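# Close the fridge with carton and three bottles upright inside

## Task

Get the refrigerator door fully closed, with the carton and all three bottles inside it and every bottle standing upright. A glass bottle dropping a long way fails the task, as does swinging the door open or closed violently, or the robot tipping over or ending up leaning. Anything that stays in place only because the robot holds it does not count.

## Robot and tools

ROBOT. A Hello Robot Stretch 4 with a single arm. It has an omni-wheel base, a lift running up a mast, an arm that telescopes forward, a three-joint wrist (yaw, pitch, roll) and a two-finger gripper whose fingers are bendy steel strips. It stands about 1.6 m tall, and the base rim is no more than 0.23 m from the base origin. A loose object may occasionally get a brief shove from outside.

FRAMES. Base frame: origin on the floor beneath the base centre, x ahead, y to the left, z up. The odometry frame is the base frame as it was when the scene began. hand_pose is reported in the base frame and marks a point between the open fingertips; with all wrist joints at 0 its axes line up with the base frame. Treat its printed position as approximate.

execute_actions(actions, cameras). actions is a list holding one action, or nothing at all (an empty list only reports state and images). An action can contain "base", "joints", or both, plus optional "pace" and "contact_limits". Alternatively it can be just {"end_of_arm": "enable_torque"}, which restarts any wrist or gripper motor that shut itself off; the motor then holds its current position. All motions in one action begin together and can finish at different times.
- base: a relative move from the base's last reported position, and only one key per action. translate_m moves straight, metres, forward positive, -2 to 2. strafe_m moves sideways, metres, left positive, -2 to 2. rotate_rad turns in place, radians, counter-clockwise (left) positive, -3.2 to 3.2.
- joints: absolute targets, given by name. lift_m 0 to 1.2 m. arm_m 0 to 0.55 m of extension. wrist_yaw_rad -1.134 to 4.276: 0 points forward, positive turns left, 3.14 is folded back, and above 3.4 the arm may get in the way. wrist_pitch_rad -1.117 to 4.259: 0 is level, 1.57 points straight down. wrist_roll_rad -1.117 to 4.259: at 0 the fingers sit level with each other, and positive rolls clockwise as seen from behind the gripper. gripper_m -0.038 to 0.141 is the fingertip gap in metres; negative values press the tips together. A joint counts as done within ±0.004 for lift, arm and gripper, ±0.02 for yaw and roll, and ±0.05 for pitch. A target outside a joint's range is clamped and the result says so. Any other out-of-range value or unknown key rejects the whole call and nothing moves.
- pace: "slow", "default", "fast" or "max". The base drives at up to 0.1/0.3/0.4/0.6 m/s and turns at up to 1/2/3/4 rad/s. With lift above 0.2 these are capped further, down to 0.3 m/s and 1 rad/s at lift 1.2.
- contact_limits: only {"arm_m": x}, from 0 (gentlest) to 0.75 (hardest), default 0.5. It sets how hard the arm may push before it stops.
- cameras: head_camera, head_left_camera, head_right_camera, wrist_camera or "all". Omitted or null means all; [] means none.
No action may last more than 15 s. Any part you leave out of an action can still be driving toward its previous target. To unfold the wrist at the start, send lift_m 0.4 together with wrist_yaw_rad 0.

wait(seconds 0–10): issues no new command and returns state and images. zoom_image(camera, region [x0,y0,x1,y1] in pixels, at most 504×504): gives a closer view of that camera's latest full image. read_manual(section "licences"): returns licence texts only. finished_scene(scene): ends the scene for good and reports whether the task succeeded. Call it only after everything is settled and the robot is no longer holding anything in place. If a result reports a stop, the remaining execute_actions/wait/finished_scene calls in that reply are skipped.

RESULTS. The "pictures" line gives the order of the images. base_status and joint_status say how each motion ended: "done"; "off_target" (came to rest short of the target, may still be pushing); "contact_stop_at_<key>" (met something, old target discarded, that part goes slack, so a lift can sink and wheels can roll); "limit_stop_at_<name>"; "time_out"; "torque_fault" (a wrist or gripper motor overloaded and went limp, send enable_torque). "limit_stop_at_tilt" means the lean is above 6°: lift, arm and wheels go slack until the lean reduces. "limit_stop_at_own_body" is a self-collision guard; it tends to happen with pitch below -0.2 combined with roll below -0.4 or above 4. on_its_own lists anything not commanded in this call, and "held at" there is a target, not a measured position. lidar_m gives 12 distances, one per 30° sector: 1st straight ahead, counting counter-clockwise (4th left, 7th behind, 10th right). "-" means nothing seen or closer than 0.25 m. It misses glass and thin legs. wrist_depth_mm is a 7×7 grid of median depths, 100–2000 mm, and skips clear objects. base_odometry comes from wheel counts; if turned_by_wheels and turned_by_imu differ by more than ~0.1 rad, there was slipping or a collision. base_tilt is in degrees, forward/right positive, with a fixed offset of about 1.5°. motor_effort is percent of maximum, with the peak in brackets; both are noisy and carry fixed offsets. For the wheels, positive means turning right.

GRIPPING. Close to a value smaller than the object's width. Squeezing harder draws the object toward the wrist; opening pushes it back out. Neither the reading nor "done" confirms a grasp; look for a clear change in gripper effort. If the fingertips get stuck on a surface, raise the lift.

CAUTIONS. Lower the glass bottles gently and keep them upright. Move the door slowly; never swing it hard in either direction. Avoid driving or turning with more than 1 kg held while arm_m is above 0.2, and avoid strong pulls with the gripper raised high, because either can tip the robot. Less robot motion time gives a better result.

Each tool is called after "Request:" as a command line: name --argument value for each argument, lists and objects as JSON in quotes; but a table of rows of numbers goes row by row, as --pt "numbers of a row", without its own name.

## Session

Request:
execute_actions --actions '[]'

Scene clock: 0.00 s.
base_odometry: x=+0.000 y=+0.000 heading=+0.000 (m, m, rad; odometry frame)
turned_by_wheels: +0.000 (rad since the last result)
turned_by_imu: +0.000 (rad since the last result)
base_tilt: forward=+0.0 right=-0.4 (deg)
lidar_m: 0.75 0.81 1.01 1.07 1.12 1.40 2.63 3.14 2.92 1.88 2.60 0.92
base_status: not commanded
joint_positions: lift_m=+0.205 arm_m=-0.002 wrist_yaw_rad=+3.093 wrist_pitch_rad=+0.006 wrist_roll_rad=+0.013 gripper_m=+0.057
joint_status: not commanded
motor_effort: lift_m=+21 arm_m=-1 wrist_yaw_rad=-1 wrist_pitch_rad=-5 wrist_roll_rad=-1 gripper_m=-7 wheel_0=+0 wheel_1=+0 wheel_2=+0 (%)
hand_pose: x=-0.1153 y=+0.1012 z=+0.3815 quat_wxyz=(+0.024, -0.003, +0.007, +1.000) (m; base frame)
wrist_depth_mm: - 139 - - - 1576 1182 / - 123 201 - - 1618 1182 / 105 135 196 - - 1576 1160 / 140 142 - - - 1576 1160 / - - - - - 1537 1160 / 1229 1281 200 1336 196 1397 1138 / 866 831 946 - 917 891 946
pictures: head_camera, head_left_camera, head_right_camera, wrist_camera
Images, in order (width x height): head_camera 420x560, head_left_camera 420x672, head_right_camera 420x672, wrist_camera 616x392.

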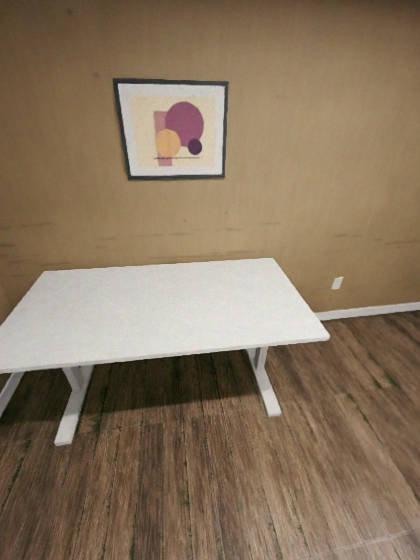

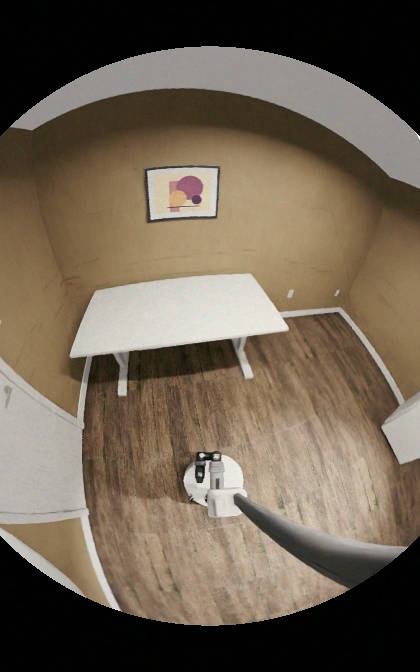

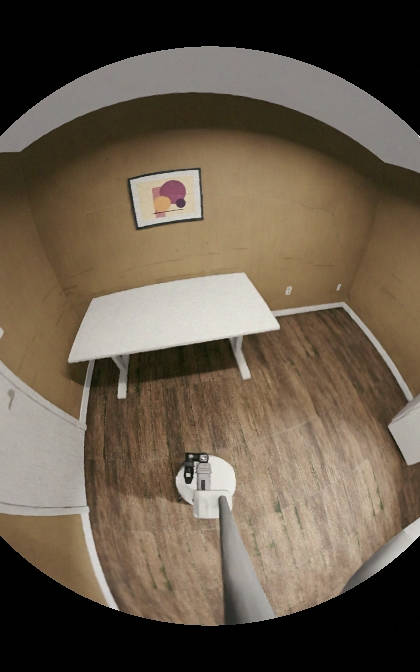

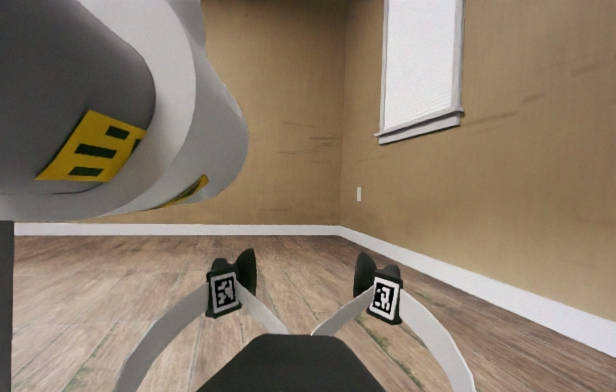

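Request:
execute_actions --actions '[{"base":{"rotate_rad":-1.5}}]' --cameras '["head_camera","head_left_camera"]'

Scene clock: 2.43 s.
base_odometry: x=+0.000 y=+0.000 heading=-1.500 (m, m, rad; odometry frame)
turned_by_wheels: -1.500 (rad since the last result)
turned_by_imu: -1.477 (rad since the last result)
base_tilt: forward=+0.0 right=-0.4 (deg)
lidar_m: 1.84 2.59 0.85 0.78 0.82 1.07 1.10 1.10 1.47 3.12 3.17 2.12
base_status: done
joint_positions: lift_m=+0.205 arm_m=-0.002 wrist_yaw_rad=+3.093 wrist_pitch_rad=+0.006 wrist_roll_rad=+0.013 gripper_m=+0.057
joint_status: not commanded
motor_effort: lift_m=+21(21) arm_m=+0(1) wrist_yaw_rad=+2(2) wrist_pitch_rad=-5(7) wrist_roll_rad=-1(2) gripper_m=-2(3) wheel_0=+0(3) wheel_1=+0(5) wheel_2=-1(3) (%)
hand_pose: x=-0.1153 y=+0.1012 z=+0.3815 quat_wxyz=(+0.024, -0.003, +0.007, +1.000) (m; base frame)
wrist_depth_mm: - 140 1205 1229 1281 1366 1397 / - 123 201 1255 1281 1366 1060 / 105 135 196 1281 1281 1366 1430 / 140 141 1205 1255 1308 1397 1430 / 1182 1182 1229 1281 1281 1397 1464 / 1160 1182 200 1255 195 1366 1397 / 866 831 946 - 931 891 904
pictures: head_camera, head_left_camera
Images, in order (width x height): head_camera 420x560, head_left_camera 420x672.

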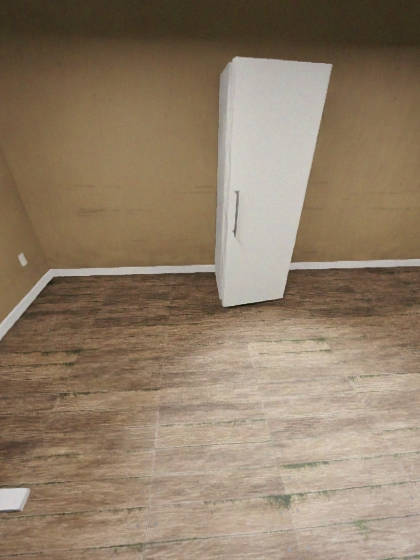

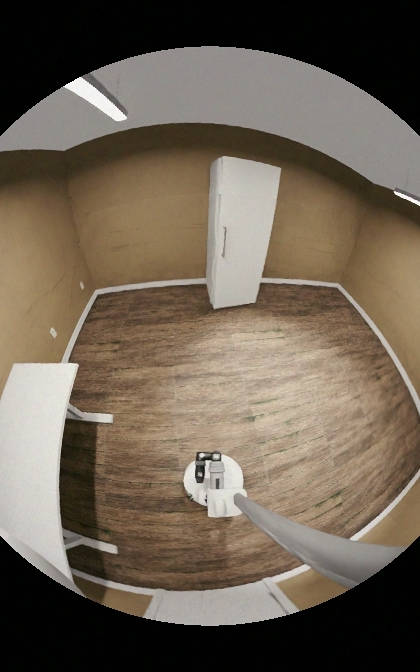

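Request:
execute_actions --actions '[{"base":{"rotate_rad":0.38}}]' --cameras '[]'

Request:
execute_actions --actions '[{"base":{"translate_m":1.9},"pace":"fast"}]' --cameras '[]'

Request:
execute_actions --actions '[{"base":{"rotate_rad":-1.7},"joints":{"lift_m":0.8,"wrist_yaw_rad":0}}]'

Scene clock: 4.33 s.
base_odometry: x=+0.000 y=+0.000 heading=-1.120 (m, m, rad; odometry frame)
turned_by_wheels: +0.380 (rad since the last result)
turned_by_imu: +0.374 (rad since the last result)
base_tilt: forward=+0.0 right=-0.4 (deg)
lidar_m: 2.59 0.93 0.78 0.79 0.98 1.11 1.10 1.31 2.33 3.13 3.05 1.86
base_status: done
joint_positions: lift_m=+0.205 arm_m=-0.002 wrist_yaw_rad=+3.093 wrist_pitch_rad=+0.006 wrist_roll_rad=+0.013 gripper_m=+0.057
joint_status: not commanded
motor_effort: lift_m=+21(21) arm_m=-1(1) wrist_yaw_rad=-1(1) wrist_pitch_rad=-6(7) wrist_roll_rad=-2(2) gripper_m=-5(1) wheel_0=+0(6) wheel_1=+0(8) wheel_2=+0(6) (%)
hand_pose: x=-0.1153 y=+0.1012 z=+0.3815 quat_wxyz=(+0.024, -0.003, +0.007, +1.000) (m; base frame)
wrist_depth_mm: - 139 1308 1229 1182 1118 1060 / - 123 202 1255 1160 1118 1060 / 105 135 195 1229 1182 1118 1060 / 140 141 1308 1255 1182 1118 1078 / 1537 1430 1366 1229 1182 1118 1078 / 1255 1281 200 1229 195 1138 1078 / 866 831 946 - 917 891 960
pictures: none
No camera images: the call's "cameras" was empty. Leave "cameras" out to get every camera's image.

Scene clock: 10.43 s.
base_odometry: x=+0.828 y=-1.710 heading=-1.120 (m, m, rad; odometry frame)
turned_by_wheels: +0.000 (rad since the last result)
turned_by_imu: -0.001 (rad since the last result)
base_tilt: forward=+0.0 right=-0.4 (deg)
lidar_m: 0.77 0.92 1.10 1.10 1.32 1.15 2.91 3.40 3.61 0.74 0.87 0.77
base_status: done
joint_positions: lift_m=+0.205 arm_m=-0.002 wrist_yaw_rad=+3.093 wrist_pitch_rad=+0.006 wrist_roll_rad=+0.013 gripper_m=+0.057
joint_status: not commanded
motor_effort: lift_m=+21(21) arm_m=-1(1) wrist_yaw_rad=+1(1) wrist_pitch_rad=-5(8) wrist_roll_rad=-2(1) gripper_m=-1(2) wheel_0=-2(4) wheel_1=-1(7) wheel_2=+1(9) (%)
hand_pose: x=-0.1153 y=+0.1012 z=+0.3815 quat_wxyz=(+0.024, -0.003, +0.007, +1.000) (m; base frame)
wrist_depth_mm: - 139 - - - - - / - 123 202 - - - - / 105 135 195 - - 1808 1255 / 140 141 - - - - 1756 / - - - - - - 1756 / 1255 1255 200 1336 195 1397 1182 / 866 831 946 - 931 891 960
pictures: none
No camera images: the call's "cameras" was empty. Leave "cameras" out to get every camera's image.

Scene clock: 13.70 s.
base_odometry: x=+0.828 y=-1.710 heading=-2.820 (m, m, rad; odometry frame)
turned_by_wheels: -1.700 (rad since the last result)
turned_by_imu: -1.673 (rad since the last result)
base_tilt: forward=+0.0 right=-0.4 (deg)
lidar_m: 0.76 0.82 0.79 0.76 0.88 1.12 1.11 1.20 1.16 2.89 3.22 3.67
base_status: done
joint_positions: lift_m=+0.800 arm_m=-0.002 wrist_yaw_rad=+0.000 wrist_pitch_rad=+0.006 wrist_roll_rad=+0.013 gripper_m=+0.057
joint_status: all done
motor_effort: lift_m=+26(27) arm_m=-1(1) wrist_yaw_rad=+0(7) wrist_pitch_rad=-7(6) wrist_roll_rad=-2(1) gripper_m=-4(3) wheel_0=+0(3) wheel_1=+0(11) wheel_2=-1(6) (%)
hand_pose: x=+0.4572 y=-0.0873 z=+0.9762 quat_wxyz=(+1.000, +0.007, +0.003, +0.000) (m; base frame)
wrist_depth_mm: 585 559 627 - - - - / 585 559 866 - - - - / 591 564 1118 - - - - / 591 569 976 - - - - / 591 569 609 - - - - / 597 574 200 597 195 - - / 597 574 1025 - - - -
pictures: head_camera, head_left_camera, head_right_camera, wrist_camera
camera_calibration (this result's frames):
wrist_camera: T_world_to_cam=[[0.0186241, -0.999367, 0.0303022, -0.127594], [-0.0264211, -0.0307888, -0.999177, 1.03914], [0.999477, 0.0178082, -0.0269778, -0.205776], [0, 0, 0, 1]] pos_world=[0.2355, -0.0918553, 1.0366]
Images, in order (width x height): head_camera 420x560, head_left_camera 420x672, head_right_camera 420x672, wrist_camera 616x392.

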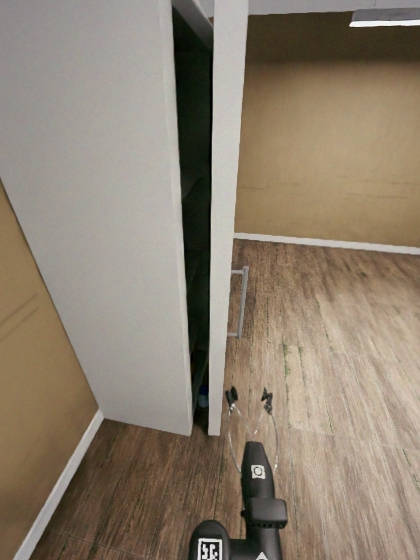

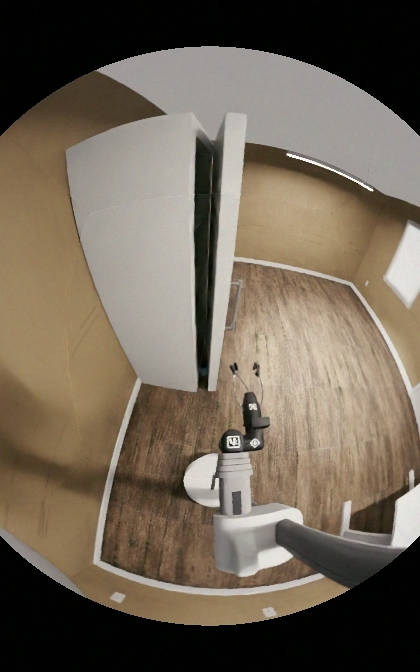

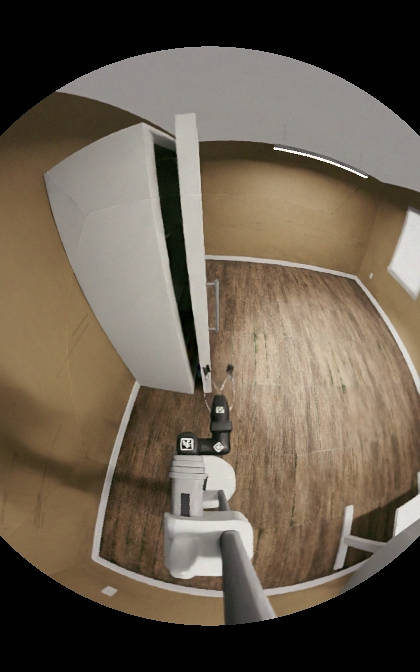

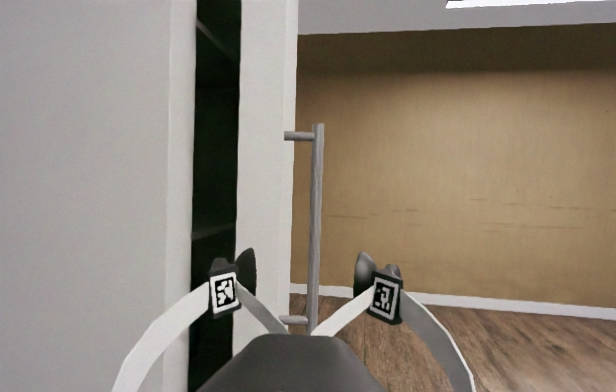

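Request:
zoom_image --camera "head_camera" --region '[150,150,260,450]'

Region (150, 150, 260, 450) of head_camera's 420x560 image, scaled by 1.680, with more detail than that image has; it fills the left 185 columns of this view, and the rest is white.

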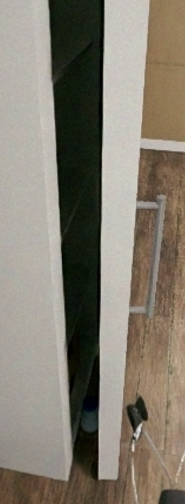

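Request:
execute_actions --actions '[{"base":{"strafe_m":0.135},"joints":{"lift_m":0.3,"arm_m":0.22,"gripper_m":0.0,"wrist_pitch_rad":0.2}}]' --cameras '["head_camera","wrist_camera"]'

Scene clock: 17.97 s.
base_odometry: x=+0.871 y=-1.838 heading=-2.820 (m, m, rad; odometry frame)
turned_by_wheels: +0.000 (rad since the last result)
turned_by_imu: +0.000 (rad since the last result)
base_tilt: forward=+0.0 right=-0.4 (deg)
lidar_m: 0.74 0.83 0.65 0.63 0.73 1.12 1.08 1.19 1.27 2.82 3.36 0.81
base_status: done
joint_positions: lift_m=+0.300 arm_m=+0.219 wrist_yaw_rad=+0.000 wrist_pitch_rad=+0.202 wrist_roll_rad=+0.013 gripper_m=+0.000
joint_status: all done
motor_effort: lift_m=+16(25) arm_m=+5(4) wrist_yaw_rad=+1(1) wrist_pitch_rad=-6(5) wrist_roll_rad=-1(2) gripper_m=-6(7) wheel_0=-1(15) wheel_1=-2(11) wheel_2=-1(3) (%)
hand_pose: x=+0.6726 y=-0.0874 z=+0.4207 quat_wxyz=(+0.995, +0.007, +0.101, -0.001) (m; base frame)
wrist_depth_mm: 325 312 314 798 290 - - / 338 324 322 820 298 - - / 349 334 332 759 310 - - / 362 345 342 699 322 - - / 377 359 353 336 336 1464 1464 / 397 375 185 204 340 1025 1025 / 410 389 377 - 357 788 798
pictures: head_camera, wrist_camera
camera_calibration (this result's frames):
wrist_camera: T_world_to_cam=[[0.0240942, -0.999368, 0.0261357, -0.116727], [-0.220808, -0.0308176, -0.97483, 0.610328], [0.97502, 0.0177168, -0.221411, -0.337789], [0, 0, 0, 1]] pos_world=[0.466928, -0.0918595, 0.523226]
Images, in order (width x height): head_camera 420x560, wrist_camera 616x392.

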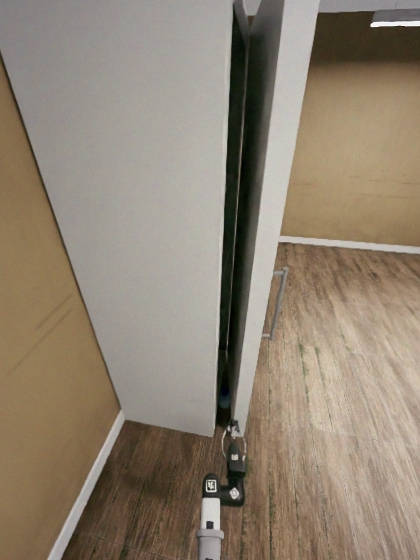

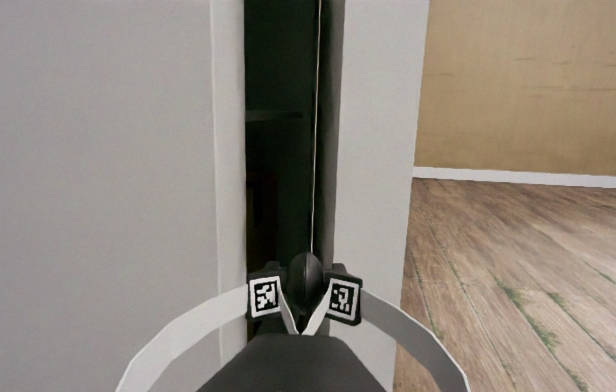

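Request:
execute_actions --actions '[{"base":{"strafe_m":0.015},"joints":{"lift_m":0.45,"wrist_roll_rad":1.57,"wrist_pitch_rad":0.0}}]' --cameras '[]'

Request:
execute_actions --actions '[{"joints":{"arm_m":0.4},"contact_limits":{"arm_m":0.15},"pace":"slow"}]' --cameras '["head_camera","head_right_camera","wrist_camera"]'

Scene clock: 20.20 s.
base_odometry: x=+0.875 y=-1.853 heading=-2.821 (m, m, rad; odometry frame)
turned_by_wheels: +0.000 (rad since the last result)
turned_by_imu: +0.000 (rad since the last result)
base_tilt: forward=+0.0 right=-0.4 (deg)
lidar_m: 0.75 0.79 0.63 0.61 0.72 1.08 1.08 1.20 1.30 2.80 3.41 0.82
base_status: done
joint_positions: lift_m=+0.450 arm_m=+0.219 wrist_yaw_rad=+0.000 wrist_pitch_rad=+0.002 wrist_roll_rad=+1.570 gripper_m=+0.000
joint_status: all done
motor_effort: lift_m=+26(27) arm_m=+6(6) wrist_yaw_rad=+2(1) wrist_pitch_rad=-7(10) wrist_roll_rad=+1(6) gripper_m=-6(5) wheel_0=+0(3) wheel_1=-2(4) wheel_2=-1(2) (%)
hand_pose: x=+0.6784 y=-0.0874 z=+0.6271 quat_wxyz=(+0.707, +0.707, +0.001, -0.001) (m; base frame)
wrist_depth_mm: - - - - - 1397 904 / - - - - - 1366 904 / 324 324 324 322 322 1182 842 / 325 324 324 324 322 320 320 / 891 715 878 878 866 732 683 / 345 353 185 204 336 387 397 / 347 342 340 - 338 338 340
pictures: none
No camera images: the call's "cameras" was empty. Leave "cameras" out to get every camera's image.

Scene clock: 23.27 s.
base_odometry: x=+0.875 y=-1.853 heading=-2.821 (m, m, rad; odometry frame)
turned_by_wheels: +0.000 (rad since the last result)
turned_by_imu: +0.000 (rad since the last result)
base_tilt: forward=+0.0 right=-0.4 (deg)
lidar_m: 0.76 0.81 0.63 0.60 0.70 1.07 1.10 1.18 1.29 2.78 3.39 0.84
base_status: not commanded
joint_positions: lift_m=+0.450 arm_m=+0.399 wrist_yaw_rad=+0.000 wrist_pitch_rad=+0.002 wrist_roll_rad=+1.570 gripper_m=+0.000
joint_status: all done
motor_effort: lift_m=+26(26) arm_m=+5(6) wrist_yaw_rad=+1(2) wrist_pitch_rad=-8(7) wrist_roll_rad=-1(1) gripper_m=-7(5) wheel_0=+0(1) wheel_1=-2(2) wheel_2=-1(1) (%)
contact_limits: arm_m 0.15
hand_pose: x=+0.8584 y=-0.0874 z=+0.6272 quat_wxyz=(+0.707, +0.707, +0.001, -0.001) (m; base frame)
wrist_depth_mm: - - - - - 1397 904 / 143 143 143 143 142 142 820 / 143 143 143 142 142 142 142 / 143 143 143 142 142 142 142 / 707 627 699 219 603 539 640 / 421 627 185 204 343 492 439 / 227 215 232 - 231 399 343
pictures: head_camera, head_right_camera, wrist_camera
camera_calibration (this result's frames):
wrist_camera: T_world_to_cam=[[0.0159894, -0.0448262, -0.998867, 0.606616], [-0.0208911, 0.998761, -0.0451559, 0.187927], [0.999654, 0.0215895, 0.0150331, -0.64236], [0, 0, 0, 1]] pos_world=[0.636364, -0.146634, 0.624072]
Images, in order (width x height): head_camera 420x560, head_right_camera 420x672, wrist_camera 616x392.

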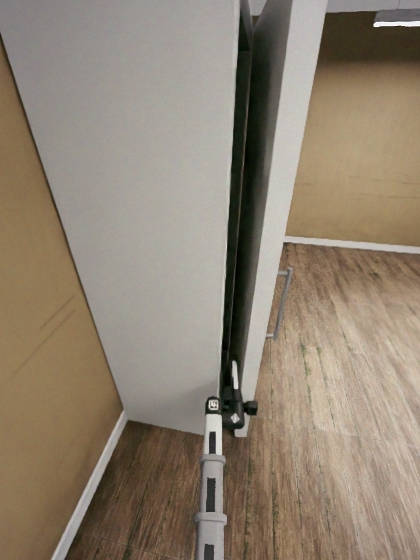

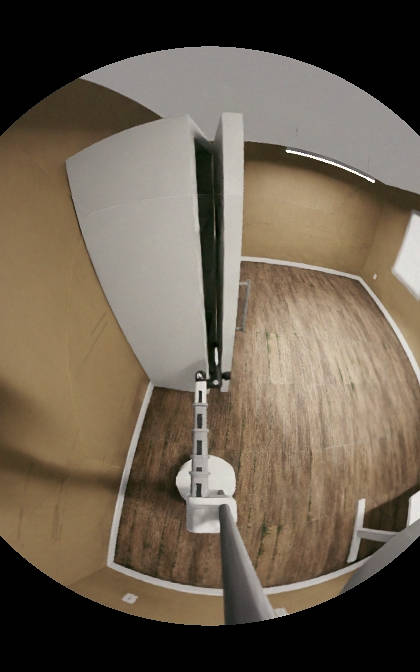

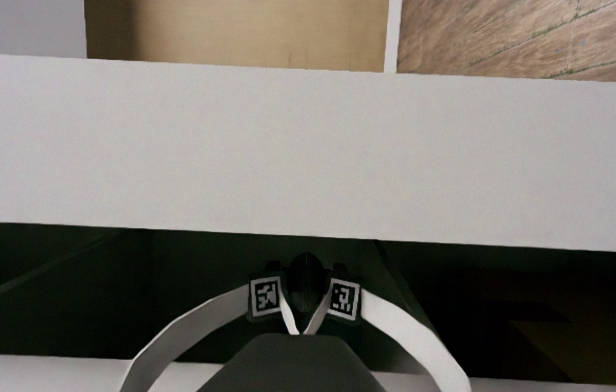

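Request:
execute_actions --actions '[{"base":{"strafe_m":-0.2},"pace":"slow"}]' --cameras '["head_camera","head_left_camera"]'

Scene clock: 26.60 s.
base_odometry: x=+0.812 y=-1.663 heading=-2.821 (m, m, rad; odometry frame)
turned_by_wheels: +0.000 (rad since the last result)
turned_by_imu: +0.001 (rad since the last result)
base_tilt: forward=+0.0 right=-0.4 (deg)
lidar_m: 0.79 0.81 0.83 0.81 0.93 1.11 1.10 1.24 1.11 2.88 3.18 0.92
base_status: done
joint_positions: lift_m=+0.450 arm_m=+0.399 wrist_yaw_rad=+0.000 wrist_pitch_rad=+0.002 wrist_roll_rad=+1.570 gripper_m=+0.000
joint_status: not commanded
motor_effort: lift_m=+25(26) arm_m=+5(5) wrist_yaw_rad=-1(18) wrist_pitch_rad=-5(6) wrist_roll_rad=+0(1) gripper_m=-6(6) wheel_0=+0(9) wheel_1=+0(5) wheel_2=+0(4) (%)
hand_pose: x=+0.8585 y=-0.0873 z=+0.6272 quat_wxyz=(+0.707, +0.707, +0.001, -0.001) (m; base frame)
wrist_depth_mm: 264 - - - - 1366 904 / 195 196 196 198 198 198 199 / 193 187 188 189 187 187 187 / 268 260 253 246 239 233 229 / 445 424 402 319 370 353 343 / 707 707 185 204 544 691 683 / 715 564 715 - 707 707 683
pictures: head_camera, head_left_camera
Images, in order (width x height): head_camera 420x560, head_left_camera 420x672.

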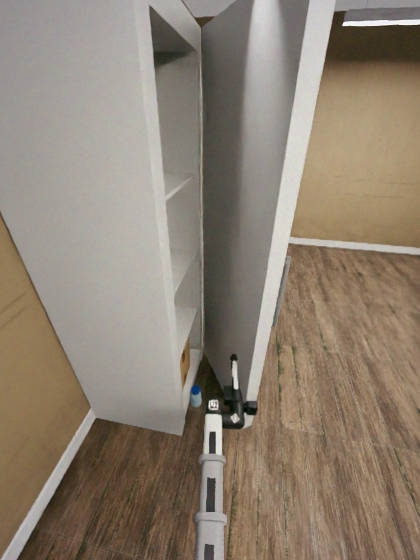

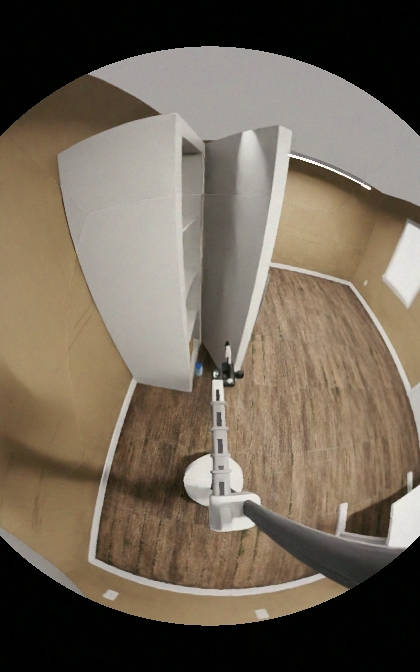

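Request:
execute_actions --actions '[{"base":{"strafe_m":-0.12},"joints":{"arm_m":0.55},"pace":"slow"}]' --cameras '["head_camera"]'

Request:
execute_actions --actions '[{"base":{"translate_m":0.3},"pace":"slow"}]' --cameras '["head_camera","head_left_camera"]'

Scene clock: 29.80 s.
base_odometry: x=+0.774 y=-1.549 heading=-2.821 (m, m, rad; odometry frame)
turned_by_wheels: +0.000 (rad since the last result)
turned_by_imu: +0.001 (rad since the last result)
base_tilt: forward=+0.0 right=-0.4 (deg)
lidar_m: 1.01 0.81 0.96 0.95 1.05 1.16 1.12 1.19 1.01 2.74 3.04 1.17
base_status: done
joint_positions: lift_m=+0.450 arm_m=+0.547 wrist_yaw_rad=+0.000 wrist_pitch_rad=+0.002 wrist_roll_rad=+1.570 gripper_m=+0.000
joint_status: all done
joint sent to its limit — the command would take arm_m past its upper limit, so that joint was sent only as far as its limit.
motor_effort: lift_m=+25(26) arm_m=+6(12) wrist_yaw_rad=+2(3) wrist_pitch_rad=-6(7) wrist_roll_rad=+0(2) gripper_m=-6(5) wheel_0=+0(14) wheel_1=+0(5) wheel_2=-1(2) (%)
hand_pose: x=+1.0060 y=-0.0874 z=+0.6272 quat_wxyz=(+0.707, +0.707, +0.001, -0.001) (m; base frame)
wrist_depth_mm: 379 377 373 373 370 370 368 / 404 402 399 394 392 392 389 / 430 427 424 418 415 413 415 / 459 455 449 449 445 445 439 / 492 488 484 473 480 473 473 / 530 525 185 204 496 512 508 / 574 554 559 - 554 544 554
pictures: head_camera
Images, in order (width x height): head_camera 420x560.

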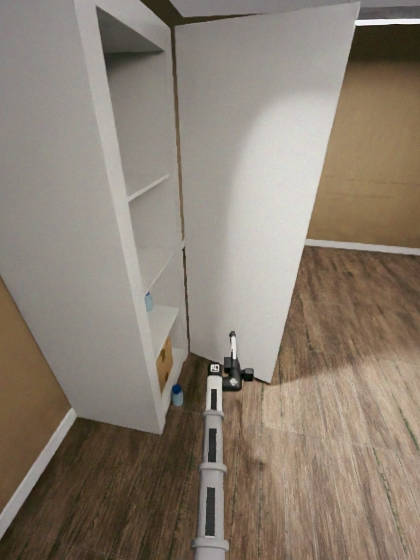

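Scene clock: 34.07 s.
base_odometry: x=+0.490 y=-1.644 heading=-2.821 (m, m, rad; odometry frame)
turned_by_wheels: +0.000 (rad since the last result)
turned_by_imu: +0.000 (rad since the last result)
base_tilt: forward=+0.0 right=-0.4 (deg)
lidar_m: 0.97 0.56 0.73 0.89 1.00 1.44 1.44 1.28 1.19 2.78 3.08 1.01
base_status: done
joint_positions: lift_m=+0.450 arm_m=+0.547 wrist_yaw_rad=+0.000 wrist_pitch_rad=+0.002 wrist_roll_rad=+1.570 gripper_m=+0.000
joint_status: not commanded
motor_effort: lift_m=+26(26) arm_m=+5(6) wrist_yaw_rad=+4(20) wrist_pitch_rad=-5(6) wrist_roll_rad=-2(0) gripper_m=-5(3) wheel_0=+3(3) wheel_1=+1(6) wheel_2=-3(10) (%)
hand_pose: x=+1.0060 y=-0.0875 z=+0.6273 quat_wxyz=(+0.707, +0.707, +0.001, -0.001) (m; base frame)
wrist_depth_mm: 220 218 217 216 216 215 215 / 224 224 223 222 221 220 220 / 230 229 229 228 227 226 225 / 236 236 235 234 233 232 231 / 243 242 241 237 239 238 237 / 250 248 185 204 243 245 244 / 256 253 253 - 252 251 251
pictures: head_camera, head_left_camera
Images, in order (width x height): head_camera 420x560, head_left_camera 420x672.

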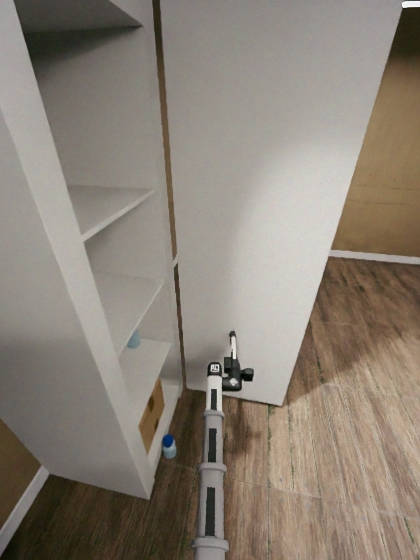

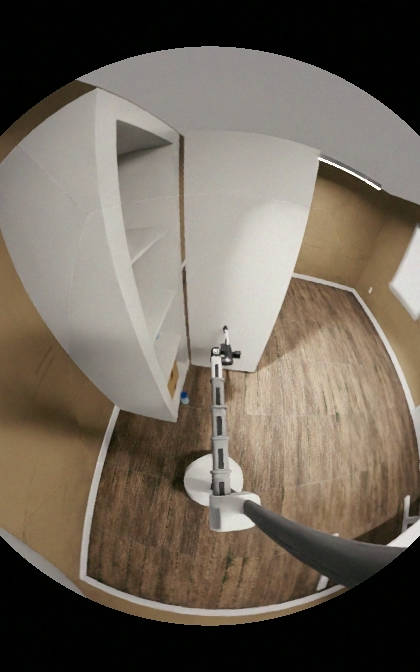

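Request:
execute_actions --actions '[{"base":{"strafe_m":-0.45},"joints":{"arm_m":0,"wrist_roll_rad":0,"gripper_m":0.13}}]' --cameras '[]'

Request:
execute_actions --actions '[{"base":{"rotate_rad":1.37},"joints":{"lift_m":0.3,"wrist_pitch_rad":0.3}}]' --cameras '[]'

Request:
execute_actions --actions '[{"base":{"strafe_m":-0.45},"joints":{"arm_m":0.12}}]'

Scene clock: 38.03 s.
base_odometry: x=+0.348 y=-1.217 heading=-2.821 (m, m, rad; odometry frame)
turned_by_wheels: +0.000 (rad since the last result)
turned_by_imu: +0.000 (rad since the last result)
base_tilt: forward=+0.0 right=-0.3 (deg)
lidar_m: 0.95 0.94 0.84 1.34 1.50 1.52 1.49 0.89 1.23 2.33 2.61 3.26
base_status: done
joint_positions: lift_m=+0.450 arm_m=+0.001 wrist_yaw_rad=+0.000 wrist_pitch_rad=+0.002 wrist_roll_rad=+0.000 gripper_m=+0.130
joint_status: all done
motor_effort: lift_m=+26(26) arm_m=-6(6) wrist_yaw_rad=+2(0) wrist_pitch_rad=-5(6) wrist_roll_rad=-2(7) gripper_m=-2(7) wheel_0=+0(8) wheel_1=+0(12) wheel_2=-1(3) (%)
hand_pose: x=+0.4604 y=-0.0875 z=+0.6272 quat_wxyz=(+1.000, +0.000, +0.001, +0.000) (m; base frame)
wrist_depth_mm: 809 778 741 - - - - / 820 778 741 - - - - / 820 778 750 - - - - / 820 778 750 - - - - / 820 788 741 - - - - / 831 778 741 - 1808 1983 - / 831 778 759 - 1464 1464 1537
pictures: none
No camera images: the call's "cameras" was empty. Leave "cameras" out to get every camera's image.

Scene clock: 39.97 s.
base_odometry: x=+0.348 y=-1.217 heading=-1.451 (m, m, rad; odometry frame)
turned_by_wheels: +1.370 (rad since the last result)
turned_by_imu: +1.349 (rad since the last result)
base_tilt: forward=+0.1 right=-0.4 (deg)
lidar_m: 1.14 1.40 1.60 1.48 0.90 0.96 2.34 2.44 3.20 0.96 0.96 0.88
base_status: done
joint_positions: lift_m=+0.300 arm_m=+0.001 wrist_yaw_rad=+0.000 wrist_pitch_rad=+0.302 wrist_roll_rad=+0.000 gripper_m=+0.130
joint_status: all done
motor_effort: lift_m=+16(23) arm_m=-5(6) wrist_yaw_rad=-2(1) wrist_pitch_rad=-4(5) wrist_roll_rad=-2(2) gripper_m=-2(1) wheel_0=+0(5) wheel_1=-2(4) wheel_2=+0(9) (%)
hand_pose: x=+0.4473 y=-0.0874 z=+0.3928 quat_wxyz=(+0.989, +0.000, +0.150, +0.000) (m; base frame)
wrist_depth_mm: 1025 1025 1025 1042 991 539 946 / 1060 1060 1078 1098 976 554 976 / 1098 1118 1138 1138 960 591 788 / 1160 1182 1182 1182 946 627 668 / 1042 1060 1078 1098 931 647 699 / 798 750 759 842 741 691 699 / 654 640 699 - 699 699 661
pictures: none
No camera images: the call's "cameras" was empty. Leave "cameras" out to get every camera's image.

Scene clock: 42.80 s.
base_odometry: x=-0.099 y=-1.270 heading=-1.451 (m, m, rad; odometry frame)
turned_by_wheels: +0.000 (rad since the last result)
turned_by_imu: +0.000 (rad since the last result)
base_tilt: forward=+0.0 right=-0.4 (deg)
lidar_m: 0.78 1.41 1.87 1.92 1.30 1.52 2.33 2.42 2.95 2.79 0.51 0.66
base_status: done
joint_positions: lift_m=+0.300 arm_m=+0.119 wrist_yaw_rad=+0.000 wrist_pitch_rad=+0.302 wrist_roll_rad=+0.000 gripper_m=+0.130
joint_status: all done
motor_effort: lift_m=+17(16) arm_m=+5(5) wrist_yaw_rad=+1(1) wrist_pitch_rad=-5(6) wrist_roll_rad=-2(1) gripper_m=-3(1) wheel_0=-1(5) wheel_1=+0(1) wheel_2=+0(0) (%)
hand_pose: x=+0.5654 y=-0.0874 z=+0.3928 quat_wxyz=(+0.989, +0.000, +0.150, +0.000) (m; base frame)
wrist_depth_mm: 931 917 512 831 831 621 488 / 976 960 469 878 878 634 484 / 1025 1025 530 654 809 683 500 / 1060 1078 544 554 559 676 517 / 1042 1042 554 585 585 676 539 / 798 741 564 609 585 591 535 / 654 640 585 - 603 615 525
pictures: head_camera, head_left_camera, head_right_camera, wrist_camera
camera_calibration (this result's frames):
wrist_camera: T_world_to_cam=[[0.0304293, -0.998879, 0.0362584, -0.120954], [-0.316891, -0.0440448, -0.947439, 0.601801], [0.947974, 0.01734, -0.317876, -0.186314], [0, 0, 0, 1]] pos_world=[0.371007, -0.091082, 0.515331]
Images, in order (width x height): head_camera 420x560, head_left_camera 420x672, head_right_camera 420x672, wrist_camera 616x392.

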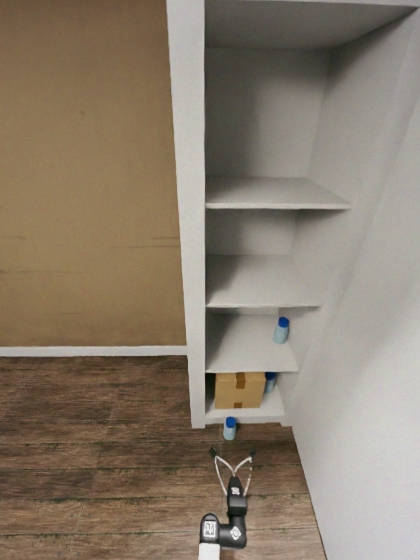

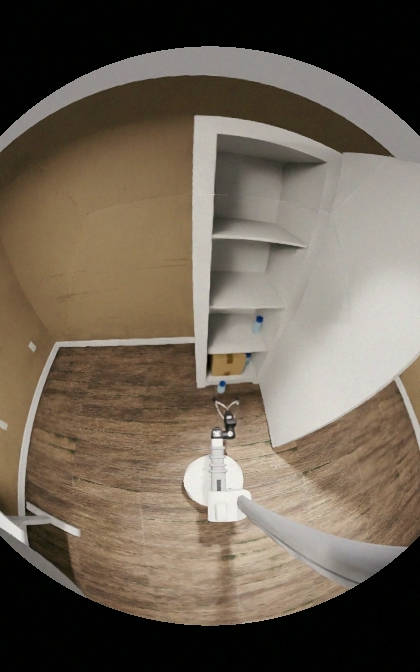

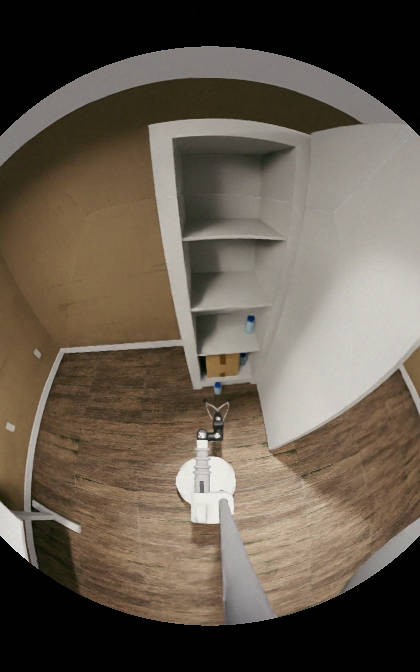

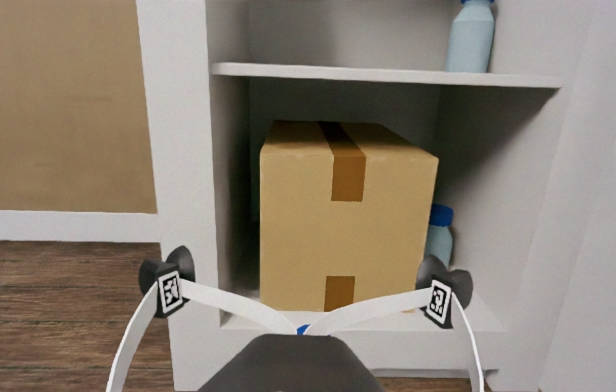

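Request:
execute_actions --actions '[{"joints":{"arm_m":0.22,"lift_m":0.0,"wrist_pitch_rad":0.38}}]' --cameras '["head_camera","wrist_camera"]'

Scene clock: 45.37 s.
base_odometry: x=-0.099 y=-1.270 heading=-1.451 (m, m, rad; odometry frame)
turned_by_wheels: +0.000 (rad since the last result)
turned_by_imu: +0.000 (rad since the last result)
base_tilt: forward=+0.0 right=-0.4 (deg)
lidar_m: 0.78 1.41 1.85 1.94 1.29 1.50 2.32 2.42 2.96 2.74 0.53 0.67
base_status: not commanded
joint_positions: lift_m=+0.001 arm_m=+0.219 wrist_yaw_rad=+0.000 wrist_pitch_rad=+0.382 wrist_roll_rad=+0.000 gripper_m=+0.130
joint_status: all done
joint sent to its limit — the command would take lift_m past its lower limit, so that joint was sent only as far as its limit.
motor_effort: lift_m=+16(15) arm_m=+6(7) wrist_yaw_rad=+1(1) wrist_pitch_rad=-5(4) wrist_roll_rad=-3(1) gripper_m=-1(2) wheel_0=-1(1) wheel_1=-1(0) wheel_2=-1(1) (%)
hand_pose: x=+0.6577 y=-0.0874 z=+0.0722 quat_wxyz=(+0.982, +0.000, +0.190, +0.000) (m; base frame)
wrist_depth_mm: 831 336 410 382 384 392 480 / 878 355 439 404 407 492 473 / 732 382 382 338 392 394 399 / 484 407 424 342 445 449 421 / 364 370 375 359 389 397 402 / 291 274 277 301 282 297 315 / 244 238 255 - 255 255 259
pictures: head_camera, wrist_camera
camera_calibration (this result's frames):
wrist_camera: T_world_to_cam=[[0.0332391, -0.998878, 0.0337195, -0.1138], [-0.391489, -0.0440547, -0.919127, 0.374324], [0.919582, 0.0173502, -0.392515, -0.351643], [0, 0, 0, 1]] pos_world=[0.473691, -0.0910807, 0.209864]
Images, in order (width x height): head_camera 420x560, wrist_camera 616x392.

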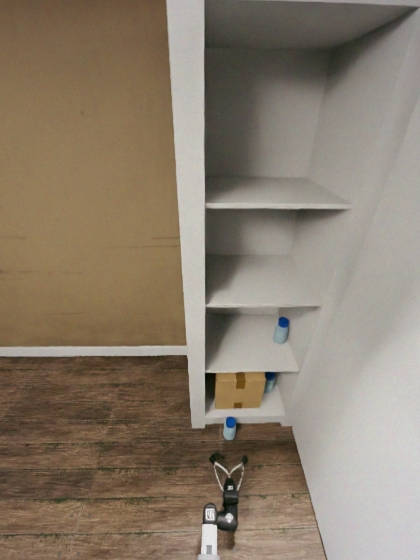

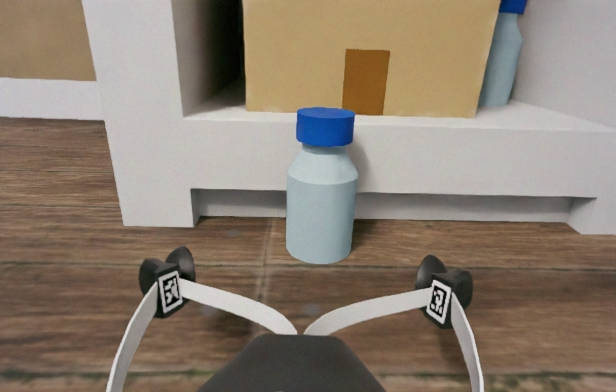

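Request:
execute_actions --actions '[{"base":{"strafe_m":-0.012},"joints":{"arm_m":0.375,"wrist_pitch_rad":0.44},"contact_limits":{"arm_m":0.15}}]' --cameras '["head_camera","wrist_camera"]'

Scene clock: 47.30 s.
base_odometry: x=-0.111 y=-1.272 heading=-1.451 (m, m, rad; odometry frame)
turned_by_wheels: +0.000 (rad since the last result)
turned_by_imu: +0.000 (rad since the last result)
base_tilt: forward=+0.0 right=-0.4 (deg)
lidar_m: 0.79 1.43 1.89 1.95 1.26 1.58 2.33 2.40 2.92 2.76 0.51 0.61
base_status: done
joint_positions: lift_m=+0.001 arm_m=+0.374 wrist_yaw_rad=+0.000 wrist_pitch_rad=+0.442 wrist_roll_rad=+0.000 gripper_m=+0.130
joint_status: all done
motor_effort: lift_m=+16(16) arm_m=+6(5) wrist_yaw_rad=-1(3) wrist_pitch_rad=-6(6) wrist_roll_rad=-2(2) gripper_m=-3(0) wheel_0=-2(8) wheel_1=-1(4) wheel_2=+0(0) (%)
contact_limits: arm_m 0.15
hand_pose: x=+0.8057 y=-0.0874 z=+0.0563 quat_wxyz=(+0.976, +0.000, +0.219, +0.000) (m; base frame)
wrist_depth_mm: 200 303 238 239 241 244 248 / 211 298 255 256 257 260 351 / 224 231 233 181 240 247 253 / 239 242 243 181 248 250 252 / 259 257 259 189 265 307 312 / 267 252 254 195 259 272 286 / 226 222 236 - 236 236 240
pictures: head_camera, wrist_camera
camera_calibration (this result's frames):
wrist_camera: T_world_to_cam=[[0.0352232, -0.998878, 0.0316704, -0.119664], [-0.445893, -0.0440686, -0.894001, 0.460127], [0.894393, 0.0173679, -0.446945, -0.470651], [0, 0, 0, 1]] pos_world=[0.63033, -0.0910787, 0.204788]
Images, in order (width x height): head_camera 420x560, wrist_camera 616x392.

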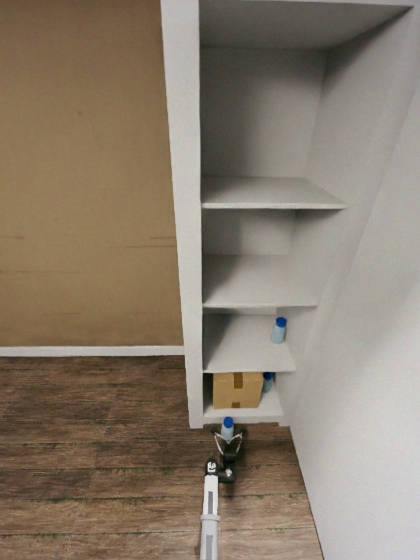

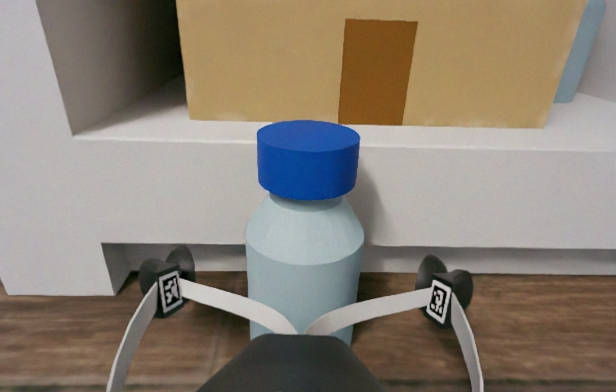

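Request:
execute_actions --actions '[{"joints":{"gripper_m":0.01}}]' --cameras '["wrist_camera"]'

Request:
execute_actions --actions '[{"joints":{"lift_m":0.04,"arm_m":0.33},"pace":"slow"}]' --cameras '["wrist_camera"]'

Scene clock: 49.80 s.
base_odometry: x=-0.111 y=-1.272 heading=-1.451 (m, m, rad; odometry frame)
turned_by_wheels: +0.000 (rad since the last result)
turned_by_imu: +0.000 (rad since the last result)
base_tilt: forward=+0.0 right=-0.4 (deg)
lidar_m: 0.77 1.42 1.87 1.94 1.27 1.57 2.33 2.38 2.92 2.76 0.51 0.67
base_status: not commanded
joint_positions: lift_m=+0.001 arm_m=+0.374 wrist_yaw_rad=+0.000 wrist_pitch_rad=+0.447 wrist_roll_rad=+0.000 gripper_m=+0.010
joint_status: all done
motor_effort: lift_m=+18(18) arm_m=+5(6) wrist_yaw_rad=+0(0) wrist_pitch_rad=-20(19) wrist_roll_rad=-1(2) gripper_m=-20(20) wheel_0=-1(2) wheel_1=-1(1) wheel_2=+0(0) (%)
hand_pose: x=+0.8052 y=-0.0874 z=+0.0550 quat_wxyz=(+0.975, +0.000, +0.221, +0.000) (m; base frame)
wrist_depth_mm: 200 301 238 240 242 244 247 / 211 281 255 256 258 260 330 / 224 229 233 158 237 240 241 / 240 244 243 166 249 252 253 / 260 286 256 171 267 310 314 / 262 248 188 181 187 277 281 / 223 218 226 - 230 225 235
pictures: wrist_camera
camera_calibration (this result's frames):
wrist_camera: T_world_to_cam=[[0.0355089, -0.998873, 0.0315044, -0.119787], [-0.45012, -0.0441311, -0.891877, 0.461948], [0.892262, 0.0174888, -0.45118, -0.468807], [0, 0, 0, 1]] pos_world=[0.630484, -0.0910671, 0.204258]
Images, in order (width x height): wrist_camera 616x392.

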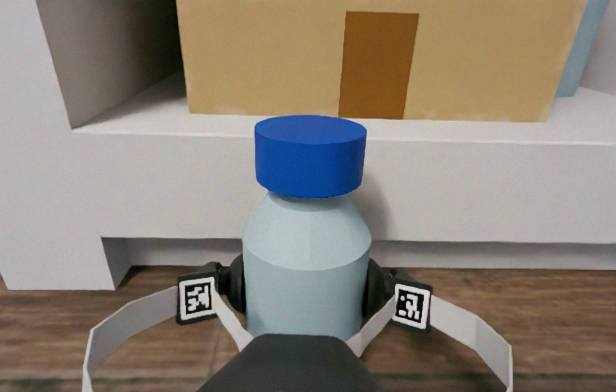

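Scene clock: 51.43 s.
base_odometry: x=-0.111 y=-1.272 heading=-1.451 (m, m, rad; odometry frame)
turned_by_wheels: +0.000 (rad since the last result)
turned_by_imu: +0.000 (rad since the last result)
base_tilt: forward=+0.1 right=-0.4 (deg)
lidar_m: 0.74 1.42 1.86 1.94 1.31 1.60 2.32 2.39 2.93 2.75 0.52 0.64
base_status: not commanded
joint_positions: lift_m=+0.039 arm_m=+0.331 wrist_yaw_rad=+0.000 wrist_pitch_rad=+0.447 wrist_roll_rad=+0.000 gripper_m=+0.010
joint_status: all done
motor_effort: lift_m=+28(29) arm_m=-6(7) wrist_yaw_rad=+2(3) wrist_pitch_rad=-19(20) wrist_roll_rad=-2(2) gripper_m=-19(20) wheel_0=-1(2) wheel_1=-1(1) wheel_2=+0(0) (%)
hand_pose: x=+0.7621 y=-0.0874 z=+0.0930 quat_wxyz=(+0.975, +0.000, +0.221, +0.000) (m; base frame)
wrist_depth_mm: 235 296 282 278 282 283 404 / 250 297 300 298 300 303 418 / 267 279 309 158 317 320 368 / 293 291 293 166 297 301 303 / 349 315 306 171 317 364 368 / 314 296 188 181 186 330 334 / 265 259 270 - 276 270 282
pictures: wrist_camera
camera_calibration (this result's frames):
wrist_camera: T_world_to_cam=[[0.0354286, -0.998876, 0.0315016, -0.119417], [-0.450192, -0.0440937, -0.891842, 0.476557], [0.892229, 0.0174149, -0.451248, -0.413192], [0, 0, 0, 1]] pos_world=[0.587434, -0.0910742, 0.242324]
Images, in order (width x height): wrist_camera 616x392.

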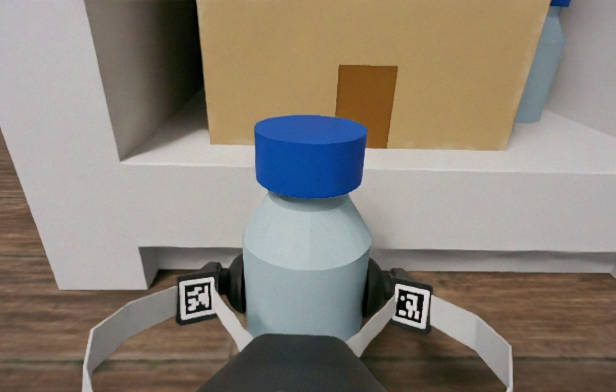

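Request:
execute_actions --actions '[{"joints":{"lift_m":0.57},"base":{"strafe_m":-0.04}}]' --cameras '["wrist_camera","head_camera"]'

Scene clock: 54.77 s.
base_odometry: x=-0.150 y=-1.277 heading=-1.451 (m, m, rad; odometry frame)
turned_by_wheels: +0.000 (rad since the last result)
turned_by_imu: +0.000 (rad since the last result)
base_tilt: forward=+0.0 right=-0.3 (deg)
lidar_m: 0.76 1.43 1.88 1.99 1.33 1.65 2.33 2.40 2.90 2.73 0.45 0.57
base_status: done
joint_positions: lift_m=+0.569 arm_m=+0.331 wrist_yaw_rad=+0.000 wrist_pitch_rad=+0.447 wrist_roll_rad=+0.000 gripper_m=+0.010
joint_status: all done
motor_effort: lift_m=+28(31) arm_m=-5(6) wrist_yaw_rad=+2(1) wrist_pitch_rad=-20(20) wrist_roll_rad=-3(2) gripper_m=-19(21) wheel_0=+0(9) wheel_1=+1(10) wheel_2=-1(3) (%)
hand_pose: x=+0.7621 y=-0.0874 z=+0.6231 quat_wxyz=(+0.975, +0.000, +0.221, +0.000) (m; base frame)
wrist_depth_mm: 251 384 634 634 640 564 397 / 258 384 668 683 691 530 394 / 273 389 647 158 723 488 392 / 291 392 530 166 544 504 392 / 314 375 377 171 407 430 389 / 349 342 187 181 187 382 382 / 809 399 459 - 473 530 413
pictures: head_camera, wrist_camera
camera_calibration (this result's frames):
wrist_camera: T_world_to_cam=[[0.0352208, -0.998883, 0.0315039, -0.136011], [-0.450146, -0.044001, -0.89187, 0.94925], [0.89226, 0.017231, -0.451193, -0.174053], [0, 0, 0, 1]] pos_world=[0.587392, -0.0910918, 0.772361]
Images, in order (width x height): head_camera 420x560, wrist_camera 616x392.

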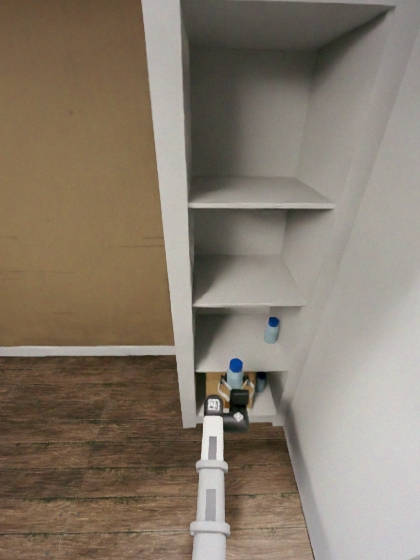

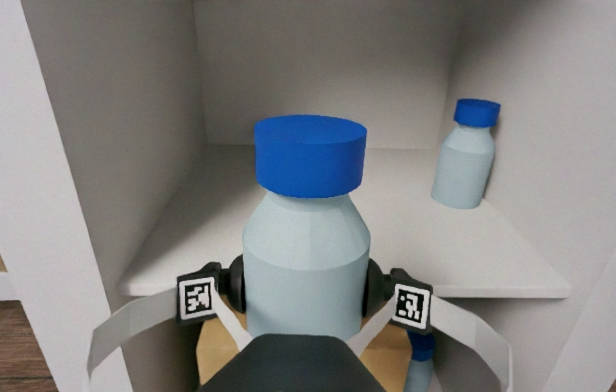

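Request:
execute_actions --actions '[{"joints":{"arm_m":0.545},"contact_limits":{"arm_m":0.15}}]' --cameras '[]'

Request:
execute_actions --actions '[{"joints":{"lift_m":0.52},"pace":"slow"}]' --cameras '["wrist_camera","head_camera"]'

Scene clock: 58.57 s.
base_odometry: x=-0.150 y=-1.277 heading=-1.451 (m, m, rad; odometry frame)
turned_by_wheels: +0.000 (rad since the last result)
turned_by_imu: +0.000 (rad since the last result)
base_tilt: forward=+0.0 right=-0.4 (deg)
lidar_m: 0.81 1.39 1.87 1.99 1.30 1.61 2.34 2.42 2.90 2.72 0.47 0.59
base_status: not commanded
joint_positions: lift_m=+0.569 arm_m=+0.544 wrist_yaw_rad=+0.000 wrist_pitch_rad=+0.447 wrist_roll_rad=+0.000 gripper_m=+0.010
joint_status: all done
motor_effort: lift_m=+28(28) arm_m=+5(8) wrist_yaw_rad=-2(0) wrist_pitch_rad=-18(19) wrist_roll_rad=-1(3) gripper_m=-21(20) wheel_0=+0(0) wheel_1=+1(0) wheel_2=-1(1) (%)
contact_limits: arm_m 0.15
hand_pose: x=+0.9752 y=-0.0874 z=+0.6231 quat_wxyz=(+0.975, +0.000, +0.221, +0.000) (m; base frame)
wrist_depth_mm: 271 415 442 442 445 449 387 / 271 418 469 473 477 473 384 / 273 421 500 158 512 500 368 / 273 421 525 166 539 500 296 / 274 389 377 171 410 407 301 / 277 310 188 181 186 338 327 / 264 273 283 - 289 282 296
pictures: none
No camera images: the call's "cameras" was empty. Leave "cameras" out to get every camera's image.

Scene clock: 59.87 s.
base_odometry: x=-0.150 y=-1.277 heading=-1.451 (m, m, rad; odometry frame)
turned_by_wheels: +0.000 (rad since the last result)
turned_by_imu: +0.000 (rad since the last result)
base_tilt: forward=+0.1 right=-0.3 (deg)
lidar_m: 0.82 1.41 1.85 1.99 1.32 1.62 2.32 2.40 2.90 2.73 0.45 0.58
base_status: not commanded
joint_positions: lift_m=+0.520 arm_m=+0.544 wrist_yaw_rad=+0.000 wrist_pitch_rad=+0.447 wrist_roll_rad=+0.000 gripper_m=+0.010
joint_status: all done
motor_effort: lift_m=+18(26) arm_m=+5(5) wrist_yaw_rad=+0(1) wrist_pitch_rad=-19(18) wrist_roll_rad=-2(2) gripper_m=-23(22) wheel_0=+0(0) wheel_1=+1(1) wheel_2=-1(1) (%)
hand_pose: x=+0.9752 y=-0.0874 z=+0.5738 quat_wxyz=(+0.975, +0.000, +0.222, +0.000) (m; base frame)
wrist_depth_mm: 271 415 439 442 445 452 387 / 272 418 473 477 477 473 384 / 273 421 504 158 508 504 286 / 273 392 424 166 439 445 285 / 274 325 300 171 325 334 303 / 254 249 187 181 187 278 282 / 224 219 227 - 231 226 236
pictures: head_camera, wrist_camera
camera_calibration (this result's frames):
wrist_camera: T_world_to_cam=[[0.0354956, -0.998873, 0.031498, -0.142158], [-0.450278, -0.0441225, -0.891798, 1.00132], [0.892183, 0.017472, -0.451337, -0.386221], [0, 0, 0, 1]] pos_world=[0.800498, -0.0910687, 0.723135]
Images, in order (width x height): head_camera 420x560, wrist_camera 616x392.

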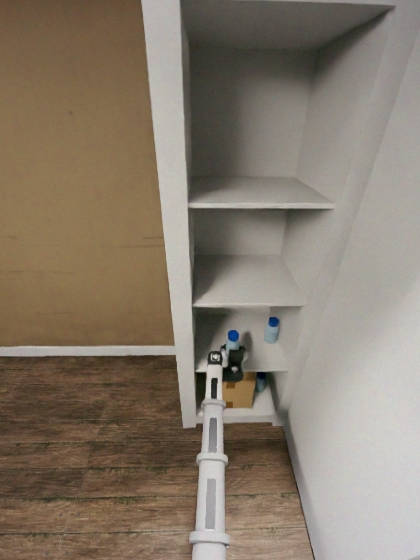

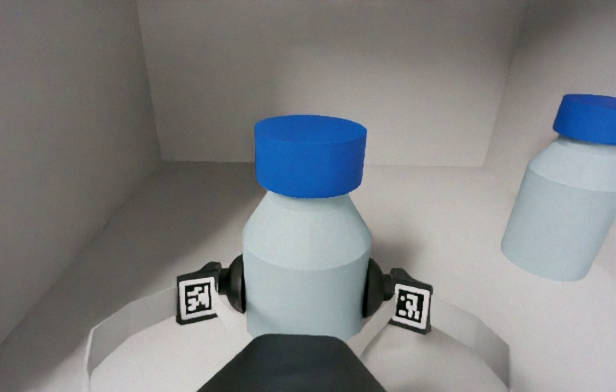

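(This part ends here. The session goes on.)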